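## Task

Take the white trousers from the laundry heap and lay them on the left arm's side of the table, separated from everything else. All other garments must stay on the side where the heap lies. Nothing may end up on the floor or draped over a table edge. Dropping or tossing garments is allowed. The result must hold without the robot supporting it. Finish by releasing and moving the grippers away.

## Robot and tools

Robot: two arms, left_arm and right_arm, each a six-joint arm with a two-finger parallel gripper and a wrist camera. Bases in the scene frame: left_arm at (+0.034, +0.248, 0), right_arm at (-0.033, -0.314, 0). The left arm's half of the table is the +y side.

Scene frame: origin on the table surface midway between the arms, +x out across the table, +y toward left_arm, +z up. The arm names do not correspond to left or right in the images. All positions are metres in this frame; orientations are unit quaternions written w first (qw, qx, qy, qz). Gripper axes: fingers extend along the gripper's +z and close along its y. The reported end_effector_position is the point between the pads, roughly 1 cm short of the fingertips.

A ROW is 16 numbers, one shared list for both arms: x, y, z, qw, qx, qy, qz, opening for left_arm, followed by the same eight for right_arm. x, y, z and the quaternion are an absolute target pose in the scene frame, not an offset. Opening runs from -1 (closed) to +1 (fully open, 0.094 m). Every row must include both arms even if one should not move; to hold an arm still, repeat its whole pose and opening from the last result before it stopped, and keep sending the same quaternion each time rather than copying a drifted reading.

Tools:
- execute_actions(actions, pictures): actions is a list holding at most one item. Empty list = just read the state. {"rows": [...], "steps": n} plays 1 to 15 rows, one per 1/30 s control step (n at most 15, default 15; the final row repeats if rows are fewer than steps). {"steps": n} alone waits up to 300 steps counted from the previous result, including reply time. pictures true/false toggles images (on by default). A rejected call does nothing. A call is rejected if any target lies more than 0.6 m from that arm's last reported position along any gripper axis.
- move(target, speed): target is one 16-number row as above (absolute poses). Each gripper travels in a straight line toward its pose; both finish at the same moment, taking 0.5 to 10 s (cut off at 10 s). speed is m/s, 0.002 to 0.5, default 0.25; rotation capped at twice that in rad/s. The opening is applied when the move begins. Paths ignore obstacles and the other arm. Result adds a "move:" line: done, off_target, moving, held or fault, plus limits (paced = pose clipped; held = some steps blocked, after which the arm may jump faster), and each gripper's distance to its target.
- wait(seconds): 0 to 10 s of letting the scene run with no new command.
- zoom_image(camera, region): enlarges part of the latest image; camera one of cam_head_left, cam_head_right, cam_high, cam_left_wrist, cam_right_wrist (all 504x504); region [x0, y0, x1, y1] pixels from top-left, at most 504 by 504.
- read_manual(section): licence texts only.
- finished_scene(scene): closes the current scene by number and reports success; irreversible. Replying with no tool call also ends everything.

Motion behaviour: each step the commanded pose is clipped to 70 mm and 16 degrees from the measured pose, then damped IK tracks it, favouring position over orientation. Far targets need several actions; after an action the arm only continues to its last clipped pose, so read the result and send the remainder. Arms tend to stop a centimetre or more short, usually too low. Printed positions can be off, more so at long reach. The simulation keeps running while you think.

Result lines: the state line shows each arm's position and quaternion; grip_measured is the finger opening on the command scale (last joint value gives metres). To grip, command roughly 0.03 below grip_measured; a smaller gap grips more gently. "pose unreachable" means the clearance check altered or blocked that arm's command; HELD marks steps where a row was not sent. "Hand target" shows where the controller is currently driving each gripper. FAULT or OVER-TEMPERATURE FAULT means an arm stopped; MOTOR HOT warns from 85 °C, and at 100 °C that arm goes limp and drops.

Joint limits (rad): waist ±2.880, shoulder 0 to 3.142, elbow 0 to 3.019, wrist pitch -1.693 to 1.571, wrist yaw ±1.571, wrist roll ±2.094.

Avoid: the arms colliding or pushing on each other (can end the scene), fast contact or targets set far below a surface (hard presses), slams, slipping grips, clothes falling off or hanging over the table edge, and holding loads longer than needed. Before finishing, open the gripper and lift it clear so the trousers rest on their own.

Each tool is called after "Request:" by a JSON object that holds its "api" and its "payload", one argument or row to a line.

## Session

Request:
{"api": "execute_actions", "payload": {
  "actions": []
}}

Scene clock: 0.00 s of 6000.00 s.
left_arm: end_effector_position=(+0.5520, +0.2211, +0.4907) grip_measured=+1.000 end_effector_quat_wxyz=(+0.707, +0.010, +0.707, -0.019) | right_arm: end_effector_position=(+0.4802, -0.3211, +0.5112) grip_measured=+1.000 end_effector_quat_wxyz=(+0.719, +0.004, +0.695, -0.010)
Joint positions: left_arm=[ 0.014  1.044  1.041  0.003 -0.014 -0.013  0.094] | right_arm=[-0.009  1.032  1.064  0.002  0.011 -0.009  0.094]
Joint velocities: left_arm=[ 0.015 -0.015 -0.007 -0.017  0.022 -0.022  0.   ] | right_arm=[-0.005 -0.005 -0.007  0.002 -0.037  0.007  0.   ]
Motor temperatures (°C, as the motors report them): left_arm=[27 29 31 26 26 26] | right_arm=[26 31 32 26 28 28]
Hand target (left_arm): +0.551, +0.221, +0.512; +0.720, +0.009, +0.694, -0.020
Hand target (right_arm): +0.478, -0.321, +0.533; +0.732, +0.004, +0.681, -0.011

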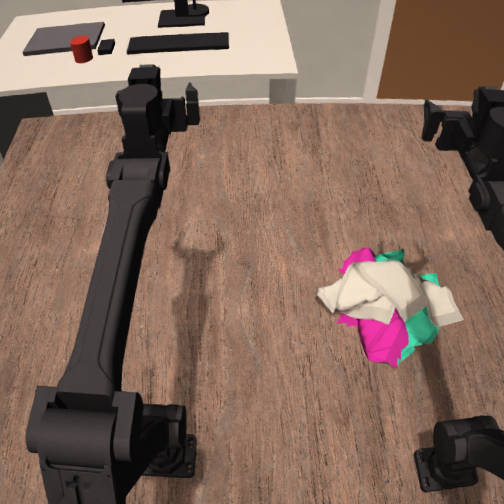

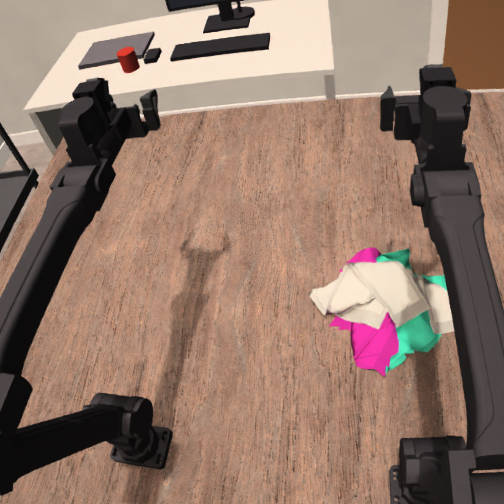

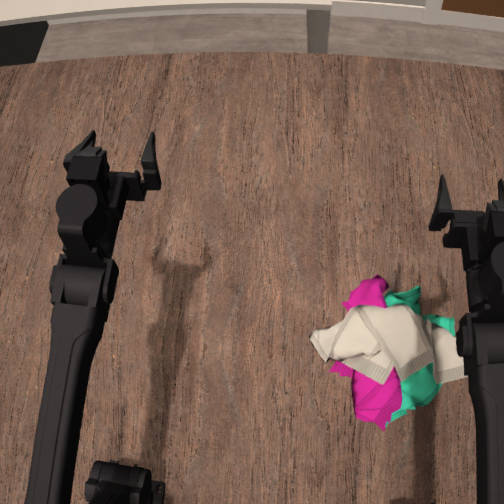

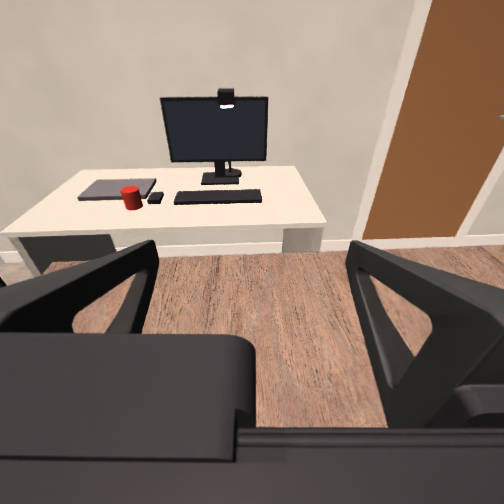

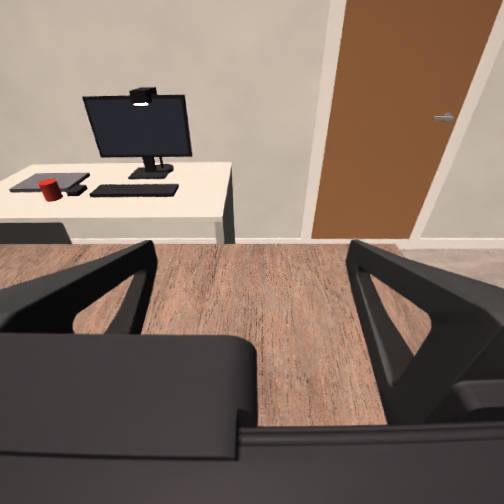

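Request:
{"api": "move", "payload": {
  "target": [0.26,0.64,0.45,0.612,-0.354,0.612,0.354,1, 0.25,-0.28,0.30,0.309,0,0.951,0,1],
  "speed": 0.35
}}

Scene clock: 8.27 s of 6000.00 s.
left_arm: end_effector_position=(+0.2537, +0.6339, +0.4312) grip_measured=+1.000 end_effector_quat_wxyz=(+0.605, -0.364, +0.619, +0.344) | right_arm: end_effector_position=(+0.2598, -0.2790, +0.2897) grip_measured=+1.000 end_effector_quat_wxyz=(+0.308, -0.010, +0.951, +0.000)
Joint positions: left_arm=[ 1.129  0.831  0.786  0.016  0.011 -0.013  0.094] | right_arm=[ 0.177  0.699  0.864 -1.116  0.096  0.124  0.094]
Joint velocities: left_arm=[-0.024  0.005 -0.002  0.002 -0.007 -0.007  0.   ] | right_arm=[ 0.015 -0.015  0.007 -0.027 -0.022 -0.081  0.   ]
Motor temperatures (°C, as the motors report them): left_arm=[27 29 34 26 26 26] | right_arm=[26 31 35 26 28 28]
Hand target (left_arm): +0.252, +0.633, +0.450; +0.617, -0.354, +0.607, +0.354
Hand target (right_arm): +0.257, -0.278, +0.294; +0.310, -0.006, +0.951, +0.002
Off the commanded pose (left_arm): 0.021 m, 2 deg.
Off the commanded pose (right_arm): 0.014 m, 1 deg.
After step 90, 3.23 s passed at rest.
move: off_target (left_arm, right_arm)

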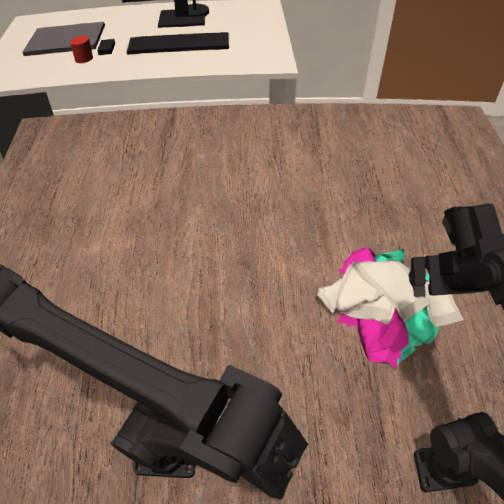

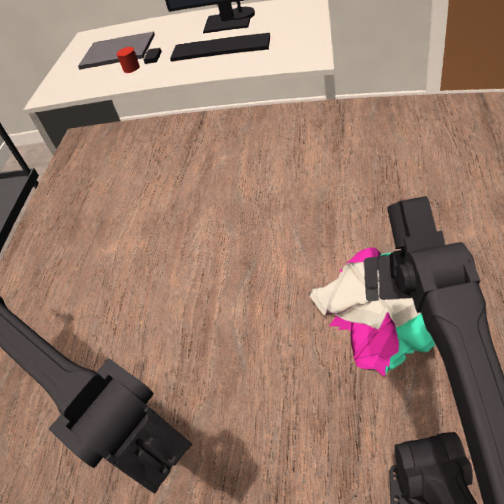

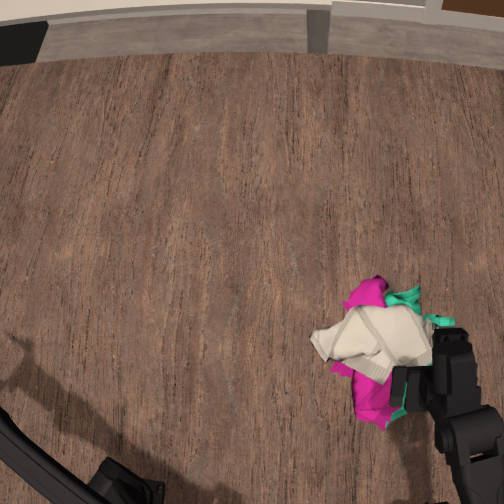

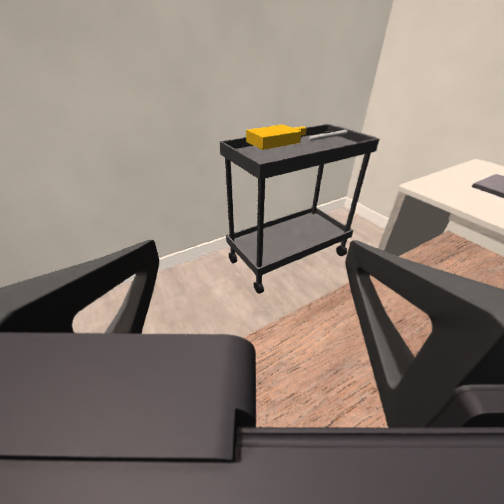

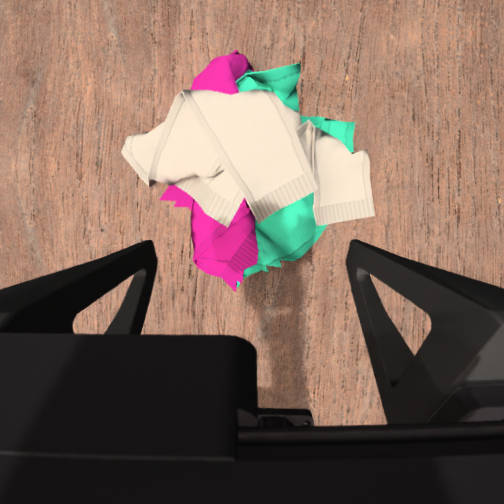

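Request:
{"api": "zoom_image", "payload": {
  "camera": "cam_right_wrist",
  "region": [100, 40, 400, 300]
}}

Region (100, 40, 400, 300) of cam_right_wrist's 504x504 image, scaled by 1.680, with more detail than that image has; it fills the top 437 rows of this view, and the rest is white.

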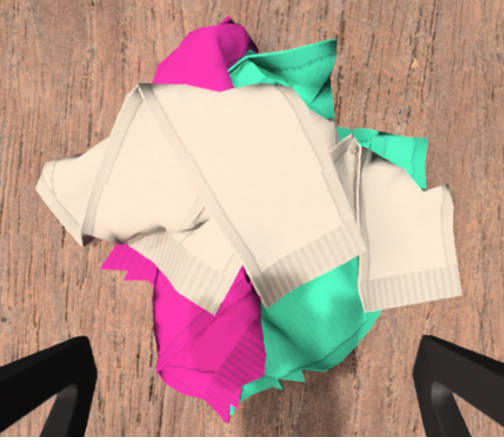

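Request:
{"api": "move", "payload": {
  "target": [0.26,0.64,0.45,0.612,-0.354,0.612,0.354,1, 0.41,-0.228,0.14,0,-0.259,0.966,0,0.2],
  "speed": 0.3
}}

Scene clock: 28.87 s of 6000.00 s.
left_arm: end_effector_position=(+0.2544, +0.6368, +0.4272) grip_measured=+1.000 end_effector_quat_wxyz=(+0.602, -0.367, +0.621, +0.344) | right_arm: end_effector_position=(+0.4044, -0.2335, +0.1200) grip_measured=+0.203 end_effector_quat_wxyz=(-0.018, -0.252, +0.968, +0.004)
Joint positions: left_arm=[ 1.129  0.841  0.786  0.016  0.007 -0.013  0.094] | right_arm=[ 0.181  1.596  1.216 -1.227 -0.004 -0.328  0.057]
Joint velocities: left_arm=[-0.005 -0.015  0.002 -0.007 -0.007 -0.037  0.   ] | right_arm=[-0.005 -0.005 -0.007 -0.012 -0.066  0.037 -0.   ]
Motor temperatures (°C, as the motors report them): left_arm=[27 29 37 26 26 26] | right_arm=[26 31 37 26 28 28]
Hand target (left_arm): +0.259, +0.639, +0.450; +0.612, -0.354, +0.612, +0.354
Hand target (right_arm): +0.416, -0.228, +0.139; +0.001, -0.263, +0.965, +0.002
Off the commanded pose (left_arm): 0.024 m, 2 deg.
Off the commanded pose (right_arm): 0.021 m, 2 deg.
After step 90, 15.77 s passed at rest.
move: off_target (left_arm, right_arm)

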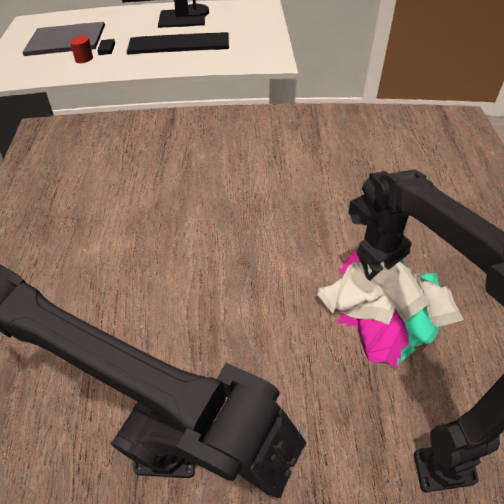

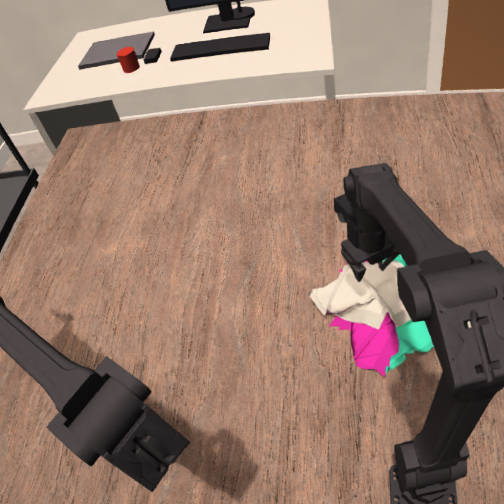

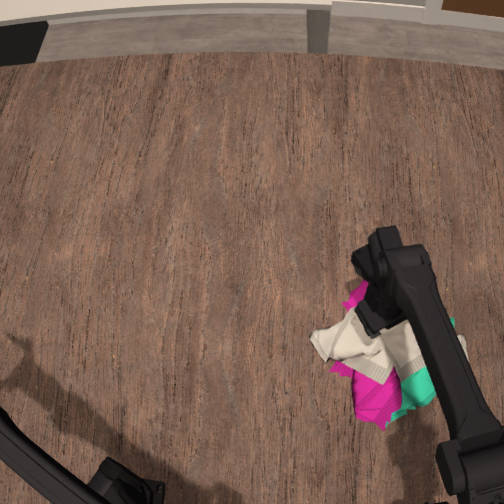

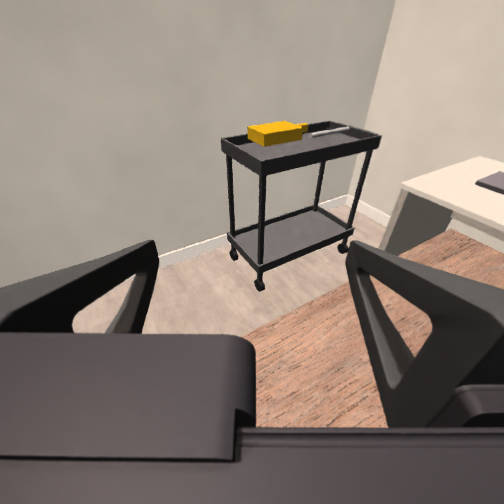

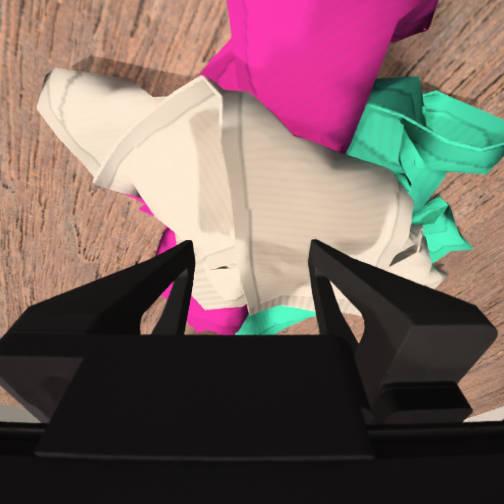

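Request:
{"api": "move", "payload": {
  "target": [0.26,0.64,0.45,0.612,-0.354,0.612,0.354,1, 0.41,-0.228,0.07,0,-0.259,0.966,0,0.2],
  "speed": 0.12
}}

Scene clock: 37.20 s of 6000.00 s.
left_arm: end_effector_position=(+0.2544, +0.6368, +0.4272) grip_measured=+1.000 end_effector_quat_wxyz=(+0.602, -0.367, +0.621, +0.344) | right_arm: end_effector_position=(+0.4067, -0.2319, +0.0698) grip_measured=+0.203 end_effector_quat_wxyz=(-0.008, -0.255, +0.967, +0.002)
Joint positions: left_arm=[ 1.129  0.841  0.786  0.016  0.007 -0.013  0.094] | right_arm=[ 0.185  1.648  1.136 -1.075 -0.002 -0.331  0.057]
Joint velocities: left_arm=[-0.005  0.005 -0.007 -0.007 -0.037 -0.051  0.   ] | right_arm=[-0.015 -0.005 -0.017 -0.022 -0.022 -0.037 -0.   ]
Motor temperatures (°C, as the motors report them): left_arm=[27 29 38 26 26 26] | right_arm=[26 31 38 26 28 28]
Hand target (left_arm): +0.259, +0.639, +0.450; +0.612, -0.354, +0.612, +0.354
Hand target (right_arm): +0.412, -0.228, +0.070; +0.000, -0.259, +0.966, -0.000
Off the commanded pose (left_arm): 0.024 m, 2 deg.
Off the commanded pose (right_arm): 0.005 m, 1 deg.
After step 90, 4.53 s passed at rest.
move: off_target (left_arm)

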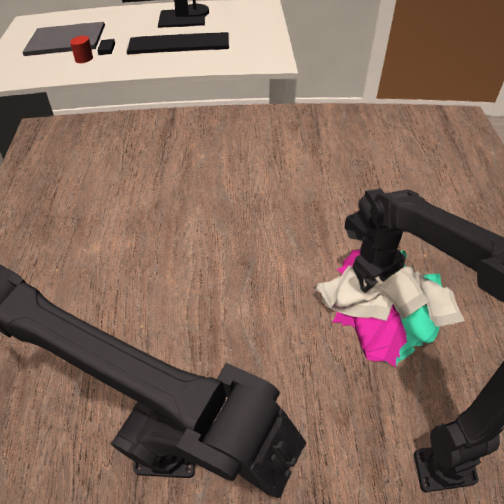

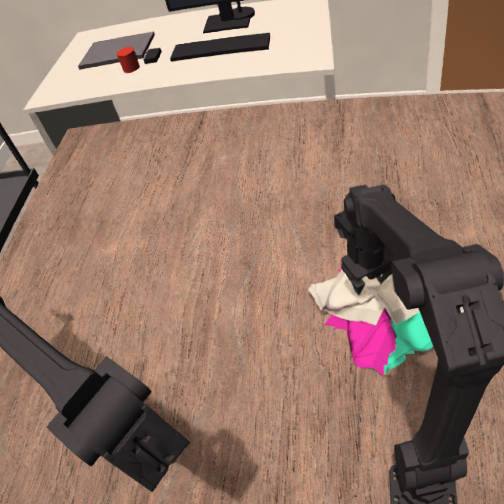

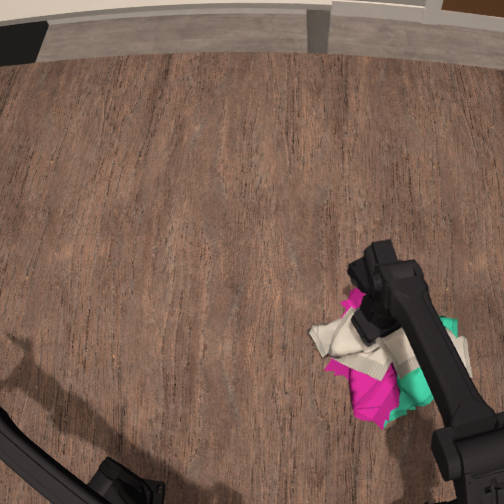

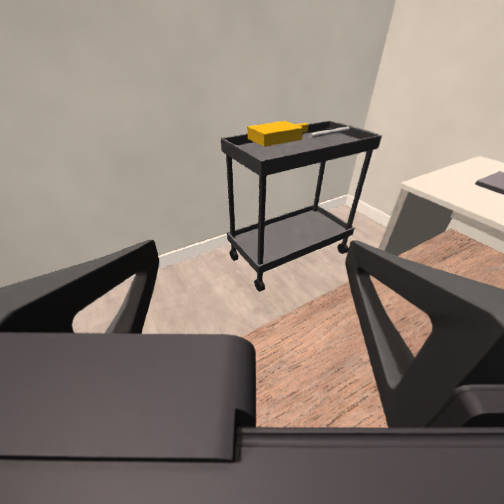

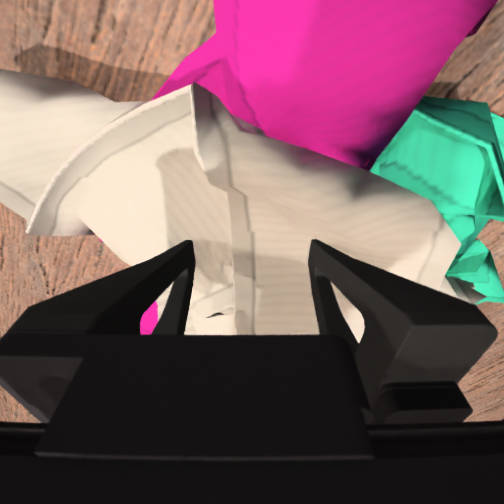

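Request:
{"api": "move", "payload": {
  "target": [0.26,0.64,0.45,0.612,-0.354,0.612,0.354,1, 0.41,-0.228,0.062,0,-0.259,0.966,0,-1],
  "speed": 0.05
}}

Scene clock: 40.43 s of 6000.00 s.
left_arm: end_effector_position=(+0.2544, +0.6368, +0.4272) grip_measured=+1.000 end_effector_quat_wxyz=(+0.602, -0.367, +0.621, +0.344) | right_arm: end_effector_position=(+0.4064, -0.2319, +0.0657) grip_measured=-0.988 end_effector_quat_wxyz=(-0.004, -0.255, +0.967, +0.001)
Joint positions: left_arm=[ 1.129  0.841  0.786  0.016  0.007 -0.013  0.094] | right_arm=[ 0.185  1.648  1.123 -1.055 -0.002 -0.331  0.001]
Joint velocities: left_arm=[-0.015 -0.005 -0.017  0.007  0.007 -0.022  0.   ] | right_arm=[ 0.015 -0.005 -0.002 -0.012  0.066 -0.051  0.   ]
Motor temperatures (°C, as the motors report them): left_arm=[27 29 38 26 26 26] | right_arm=[26 31 38 26 28 28]
Hand target (left_arm): +0.259, +0.639, +0.450; +0.612, -0.354, +0.612, +0.354
Hand target (right_arm): +0.410, -0.228, +0.062; +0.000, -0.259, +0.966, +0.000
Off the commanded pose (left_arm): 0.024 m, 2 deg.
Off the commanded pose (right_arm): 0.006 m, 1 deg.
move: off_target (left_arm)

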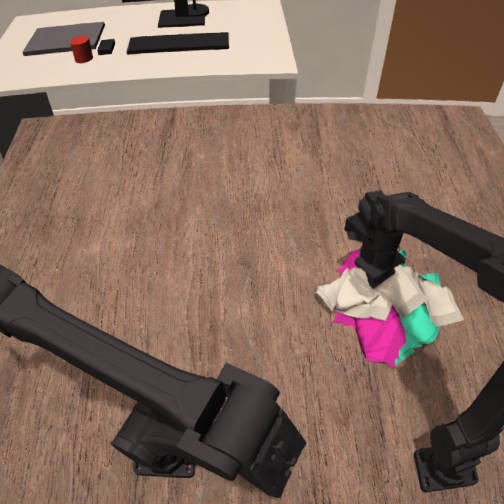

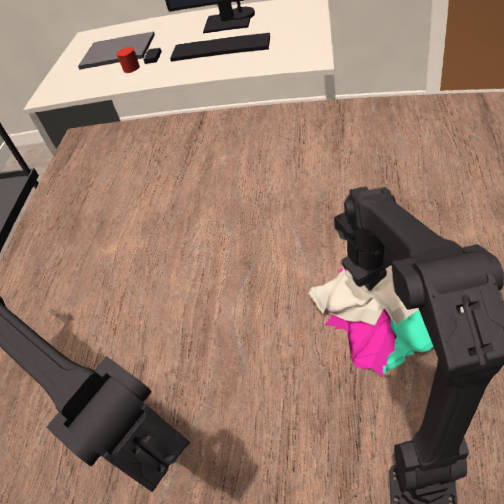

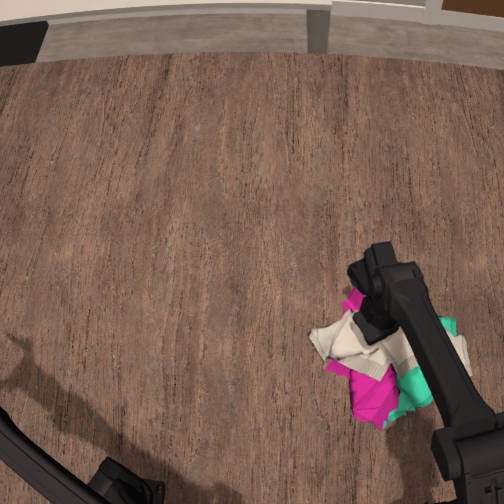

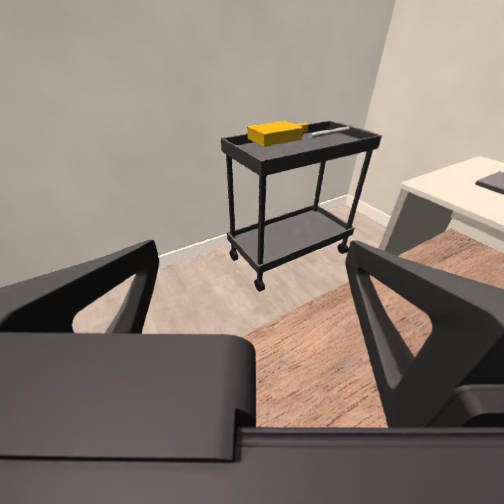

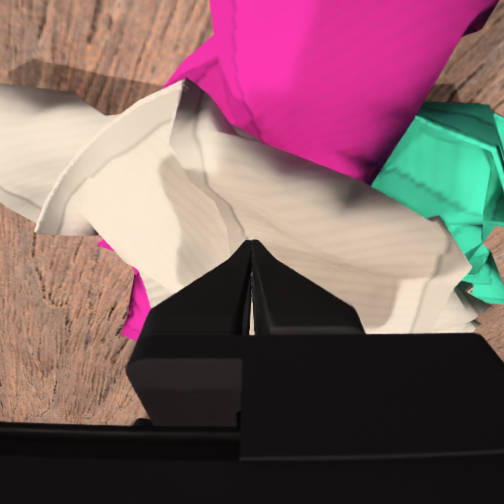

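Request:
{"api": "move", "payload": {
  "target": [0.26,0.64,0.45,0.612,-0.354,0.612,0.354,1, 0.41,-0.228,0.16,0,-0.259,0.966,0,-1],
  "speed": 0.12
}}

Scene clock: 45.20 s of 6000.00 s.
left_arm: end_effector_position=(+0.2544, +0.6368, +0.4272) grip_measured=+1.000 end_effector_quat_wxyz=(+0.602, -0.367, +0.621, +0.344) | right_arm: end_effector_position=(+0.3970, -0.2337, +0.1429) grip_measured=-0.988 end_effector_quat_wxyz=(-0.017, -0.255, +0.967, +0.002)
Joint positions: left_arm=[ 1.129  0.841  0.786  0.016  0.007 -0.013  0.094] | right_arm=[ 0.185  1.555  1.231 -1.28  -0.002 -0.331  0.001]
Joint velocities: left_arm=[-0.005 -0.005  0.002 -0.027 -0.095  0.007  0.   ] | right_arm=[-0.005 -0.005  0.007  0.002 -0.022 -0.007 -0.   ]
Motor temperatures (°C, as the motors report them): left_arm=[27 29 39 26 26 26] | right_arm=[26 32 37 26 28 28]
Hand target (left_arm): +0.259, +0.639, +0.450; +0.612, -0.354, +0.612, +0.354
Hand target (right_arm): +0.407, -0.229, +0.161; +0.000, -0.259, +0.966, +0.000
Off the commanded pose (left_arm): 0.024 m, 2 deg.
Off the commanded pose (right_arm): 0.022 m, 2 deg.
After step 90, 0.60 s passed at rest.
move: off_target (left_arm, right_arm)

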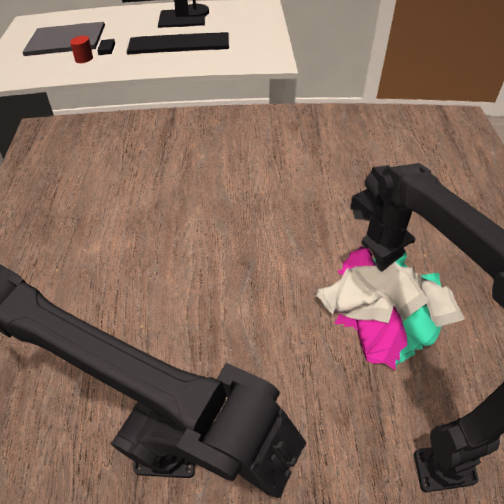

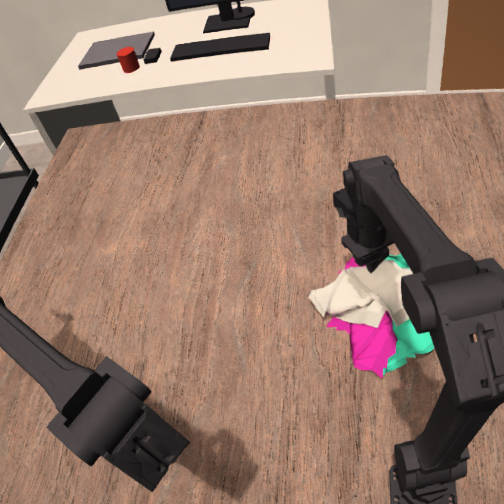

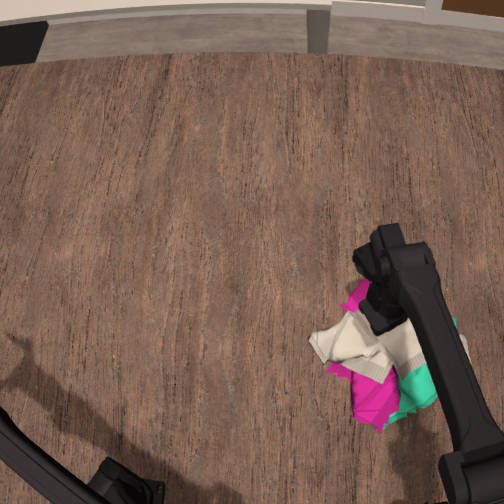

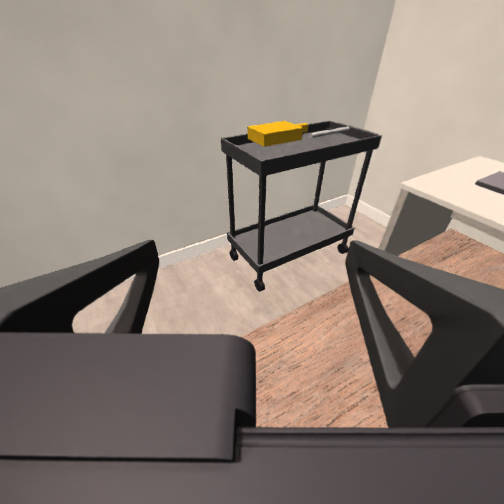

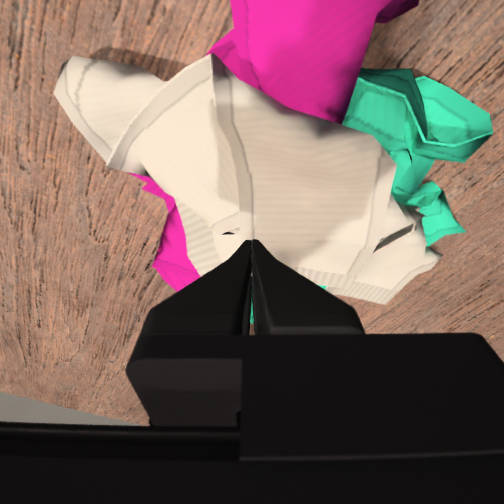

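Request:
{"api": "move", "payload": {
  "target": [0.26,0.64,0.45,0.612,-0.354,0.612,0.354,1, 0.412,-0.228,0.048,0,-0.259,0.966,0,0.3],
  "speed": 0.1
}}

Scene clock: 54.90 s of 6000.00 s.
left_arm: end_effector_position=(+0.2544, +0.6368, +0.4272) grip_measured=+1.000 end_effector_quat_wxyz=(+0.602, -0.367, +0.621, +0.344) | right_arm: end_effector_position=(+0.4126, -0.2308, +0.0540) grip_measured=+0.297 end_effector_quat_wxyz=(-0.001, -0.255, +0.967, +0.001)
Joint positions: left_arm=[ 1.129  0.841  0.786  0.016  0.007 -0.013  0.094] | right_arm=[ 0.185  1.675  1.123 -1.021 -0.002 -0.331  0.061]
Joint velocities: left_arm=[ 0.015 -0.005 -0.007 -0.007 -0.051  0.007  0.   ] | right_arm=[ 0.005 -0.005  0.022  0.012  0.022 -0.007 -0.   ]
Motor temperatures (°C, as the motors report them): left_arm=[27 29 40 26 26 26] | right_arm=[26 32 38 26 28 28]
Hand target (left_arm): +0.259, +0.639, +0.450; +0.612, -0.354, +0.612, +0.354
Hand target (right_arm): +0.415, -0.228, +0.048; -0.000, -0.259, +0.966, +0.000
Off the commanded pose (left_arm): 0.024 m, 2 deg.
Off the commanded pose (right_arm): 0.007 m, 1 deg.
After step 90, 5.40 s passed at rest.
move: off_target (left_arm)

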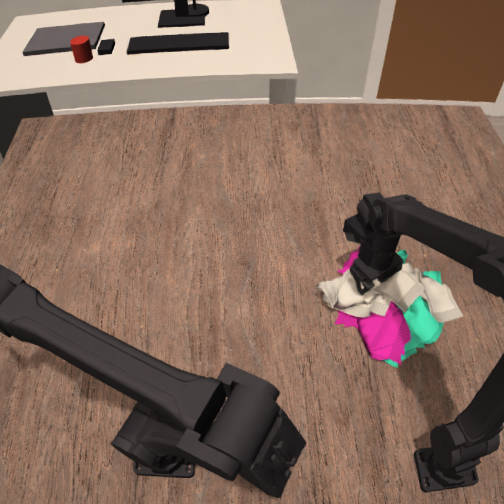

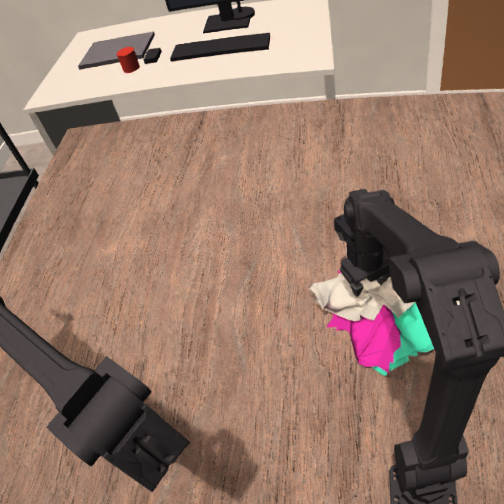

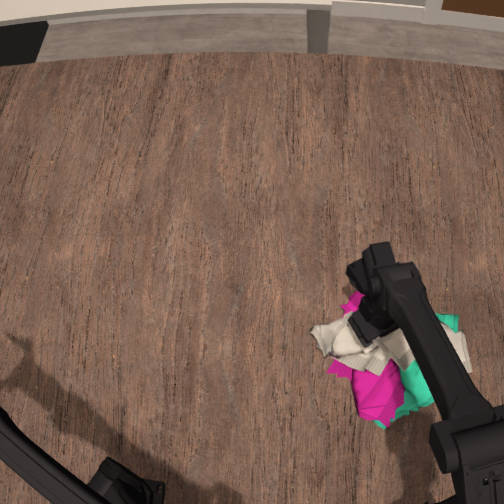

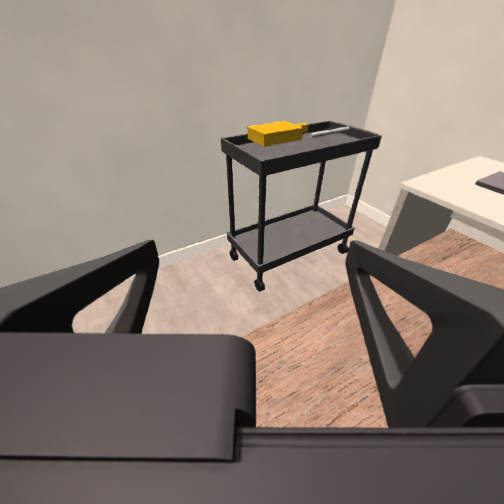

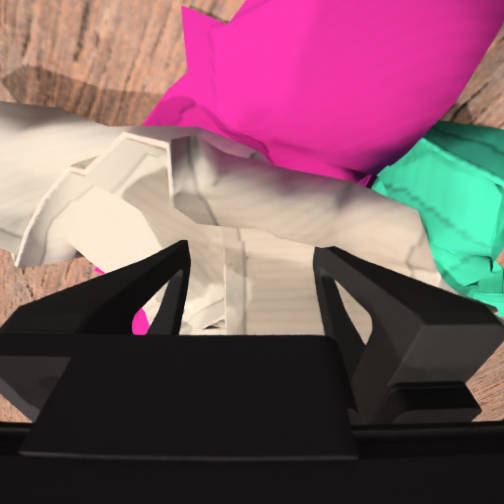

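Now pressing into the cloth. Closing.

Request:
{"api": "move", "payload": {
  "target": [0.26,0.64,0.45,0.612,-0.354,0.612,0.354,1, 0.412,-0.228,0.042,0,-0.259,0.966,0,-1],
  "speed": 0.05
}}

Scene clock: 58.07 s of 6000.00 s.
left_arm: end_effector_position=(+0.2544, +0.6368, +0.4272) grip_measured=+1.000 end_effector_quat_wxyz=(+0.602, -0.367, +0.621, +0.344) | right_arm: end_effector_position=(+0.4101, -0.2313, +0.0471) grip_measured=-0.988 end_effector_quat_wxyz=(-0.001, -0.255, +0.967, +0.001)
Joint positions: left_arm=[ 1.129  0.841  0.786  0.016  0.007 -0.013  0.094] | right_arm=[ 0.185  1.68   1.108 -1.002 -0.002 -0.331  0.001]
Joint velocities: left_arm=[-0.005 -0.005  0.007  0.012 -0.007 -0.022  0.   ] | right_arm=[-0.005 -0.005  0.012  0.002 -0.066 -0.007  0.   ]
Motor temperatures (°C, as the motors report them): left_arm=[27 29 40 26 26 26] | right_arm=[26 32 38 26 28 28]
Hand target (left_arm): +0.259, +0.639, +0.450; +0.612, -0.354, +0.612, +0.354
Hand target (right_arm): +0.412, -0.228, +0.042; +0.000, -0.259, +0.966, +0.000
Off the commanded pose (left_arm): 0.024 m, 2 deg.
Off the commanded pose (right_arm): 0.006 m, 1 deg.
move: off_target (left_arm)

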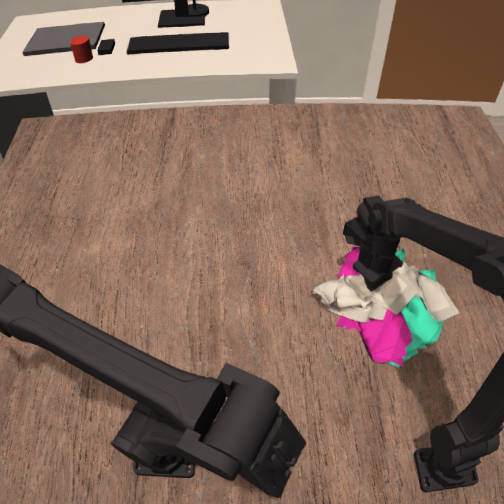

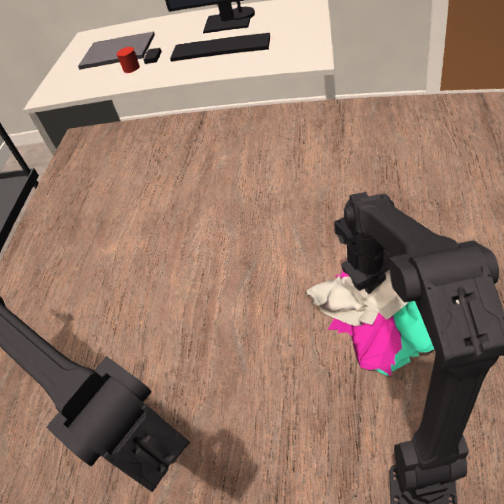

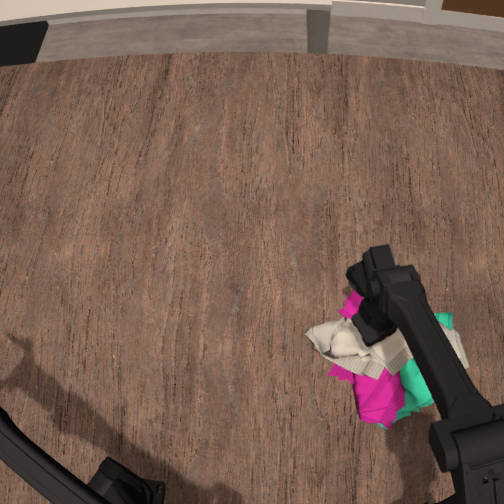

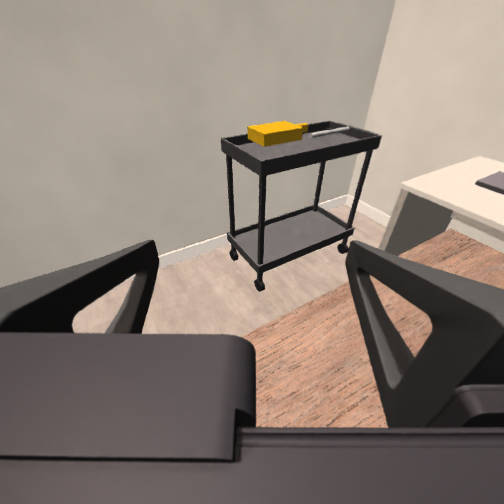

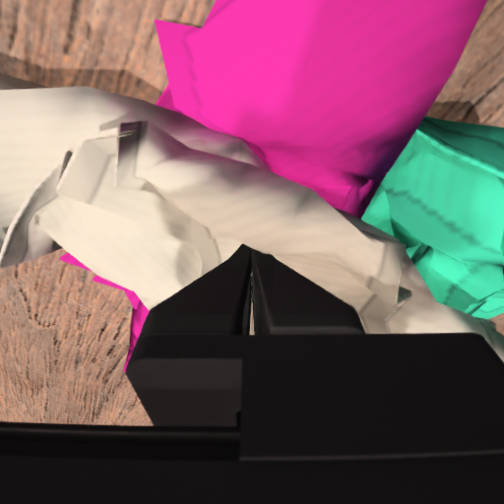

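Request:
{"api": "move", "payload": {
  "target": [0.26,0.64,0.45,0.612,-0.354,0.612,0.354,1, 0.35,-0.22,0.20,0.309,0,0.951,0,0.3],
  "speed": 0.25
}}

Scene clock: 66.10 s of 6000.00 s.
left_arm: end_effector_position=(+0.2544, +0.6368, +0.4272) grip_measured=+1.000 end_effector_quat_wxyz=(+0.602, -0.367, +0.621, +0.344) | right_arm: end_effector_position=(+0.3396, -0.2236, +0.1978) grip_measured=+0.297 end_effector_quat_wxyz=(+0.296, -0.002, +0.955, -0.006)
Joint positions: left_arm=[ 1.129  0.841  0.786  0.016  0.007 -0.013  0.094] | right_arm=[ 0.325  1.011  0.784 -0.77   0.192  0.263  0.061]
Joint velocities: left_arm=[-0.015 -0.005 -0.012 -0.022  0.095 -0.066  0.   ] | right_arm=[ 0.005  0.005  0.027 -0.012 -0.037  0.037 -0.001]
Motor temperatures (°C, as the motors report them): left_arm=[27 29 40 26 26 26] | right_arm=[26 32 37 26 28 28]
Hand target (left_arm): +0.259, +0.639, +0.450; +0.612, -0.354, +0.612, +0.354
Hand target (right_arm): +0.345, -0.220, +0.203; +0.309, +0.004, +0.951, -0.000
Off the commanded pose (left_arm): 0.024 m, 2 deg.
Off the commanded pose (right_arm): 0.011 m, 2 deg.
After step 90, 2.87 s passed at rest.
move: off_target (left_arm, right_arm)

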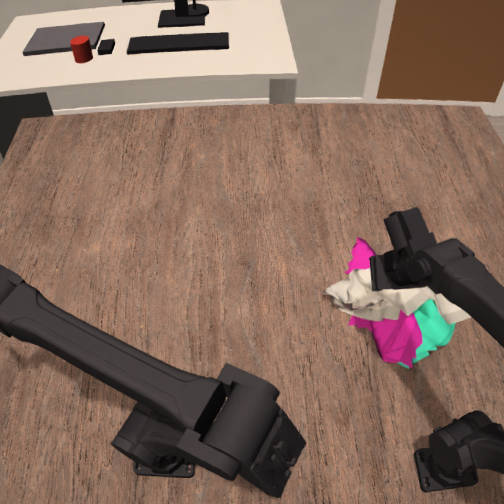

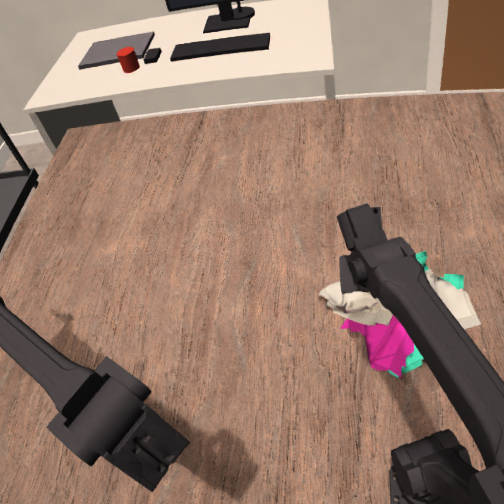

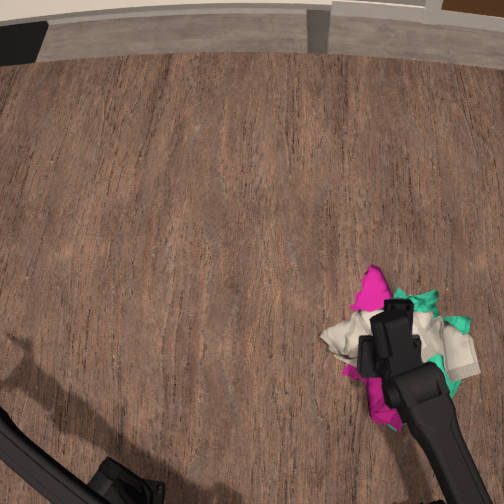

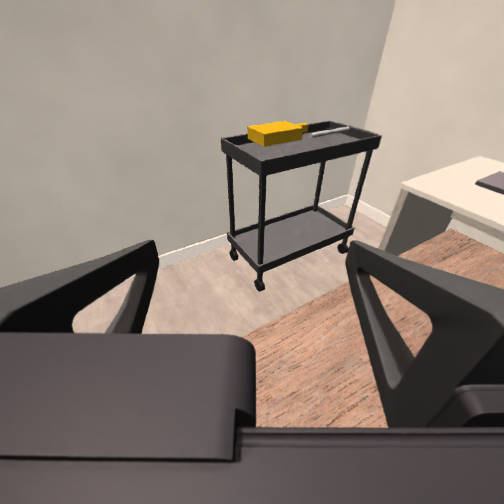

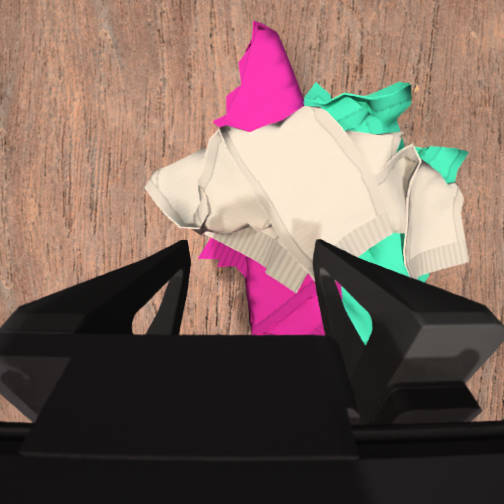

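Request:
{"api": "zoom_image", "payload": {
  "camera": "cam_right_wrist",
  "region": [130, 10, 480, 310]
}}

Region (130, 10, 480, 310) of cam_right_wrist's 504x504 image, scaled by 1.440, with more detail than that image has; it fills the top 432 rows of this view, and the rest is white.

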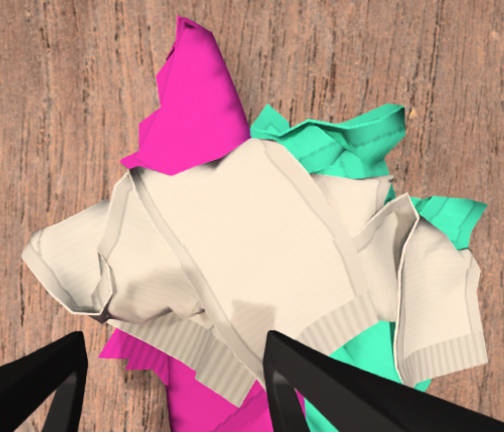

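Request:
{"api": "move", "payload": {
  "target": [0.26,0.64,0.45,0.612,-0.354,0.612,0.354,1, 0.415,-0.176,0.125,0,0.165,0.986,0,0.2],
  "speed": 0.25
}}

Scene clock: 84.53 s of 6000.00 s.
left_arm: end_effector_position=(+0.2544, +0.6368, +0.4272) grip_measured=+1.000 end_effector_quat_wxyz=(+0.602, -0.367, +0.621, +0.344) | right_arm: end_effector_position=(+0.4046, -0.1770, +0.1072) grip_measured=+0.203 end_effector_quat_wxyz=(-0.013, +0.150, +0.989, -0.007)
Joint positions: left_arm=[ 1.129  0.841  0.786  0.016  0.007 -0.013  0.094] | right_arm=[ 0.305  1.638  1.232 -1.194  0.001  0.605  0.057]
Joint velocities: left_arm=[-0.005 -0.005 -0.012 -0.007  0.022 -0.037  0.   ] | right_arm=[-0.005 -0.024 -0.007 -0.022 -0.081 -0.022  0.   ]
Motor temperatures (°C, as the motors report them): left_arm=[27 29 41 26 26 26] | right_arm=[26 31 38 27 28 28]
Hand target (left_arm): +0.259, +0.639, +0.450; +0.612, -0.354, +0.612, +0.354
Hand target (right_arm): +0.418, -0.176, +0.123; +0.000, +0.161, +0.987, +0.001
Off the commanded pose (left_arm): 0.024 m, 2 deg.
Off the commanded pose (right_arm): 0.021 m, 2 deg.
After step 90, 13.60 s passed at rest.
move: off_target (left_arm, right_arm)

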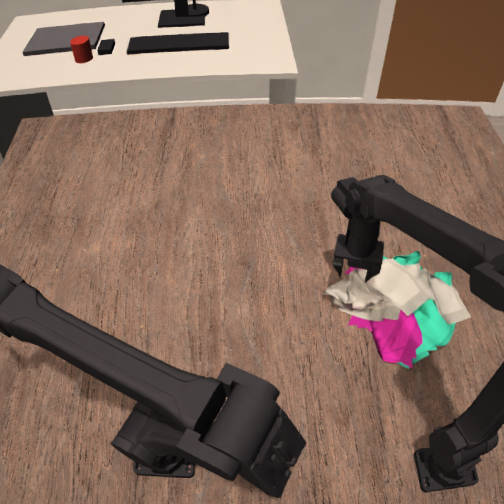

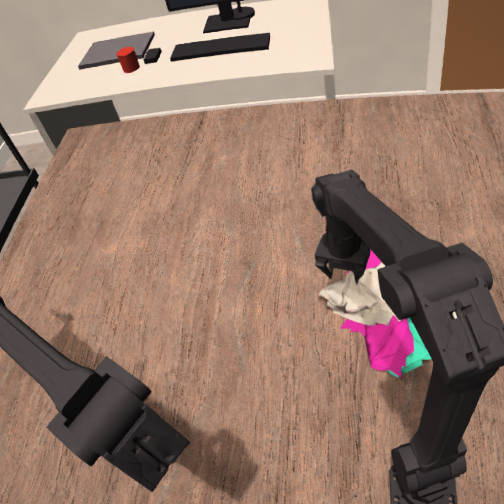

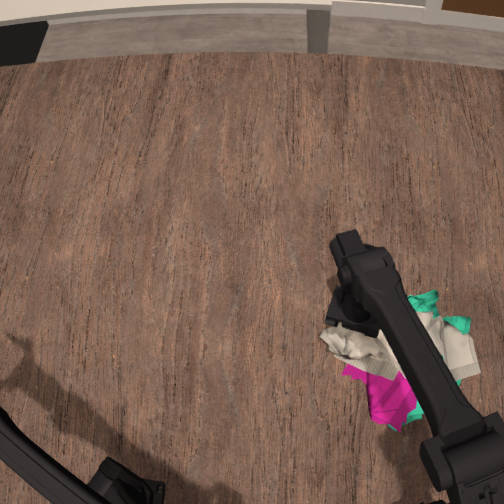

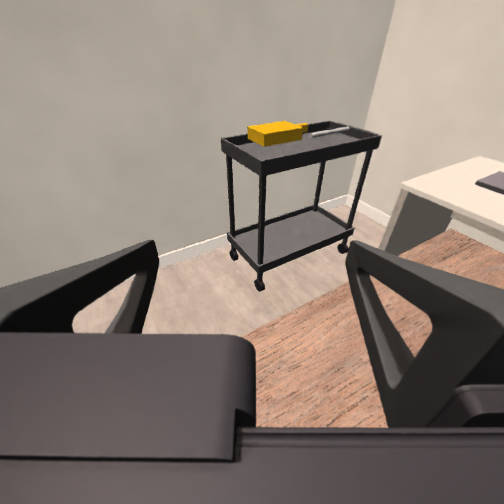

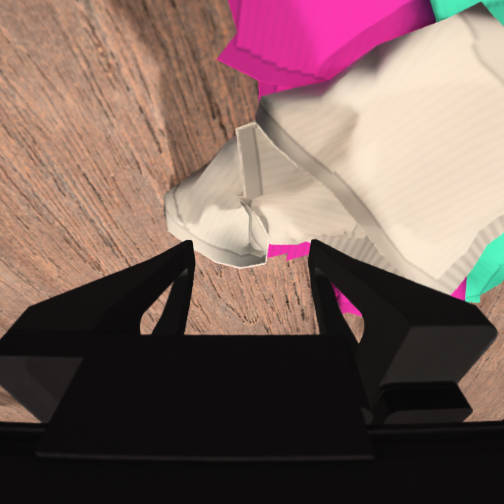

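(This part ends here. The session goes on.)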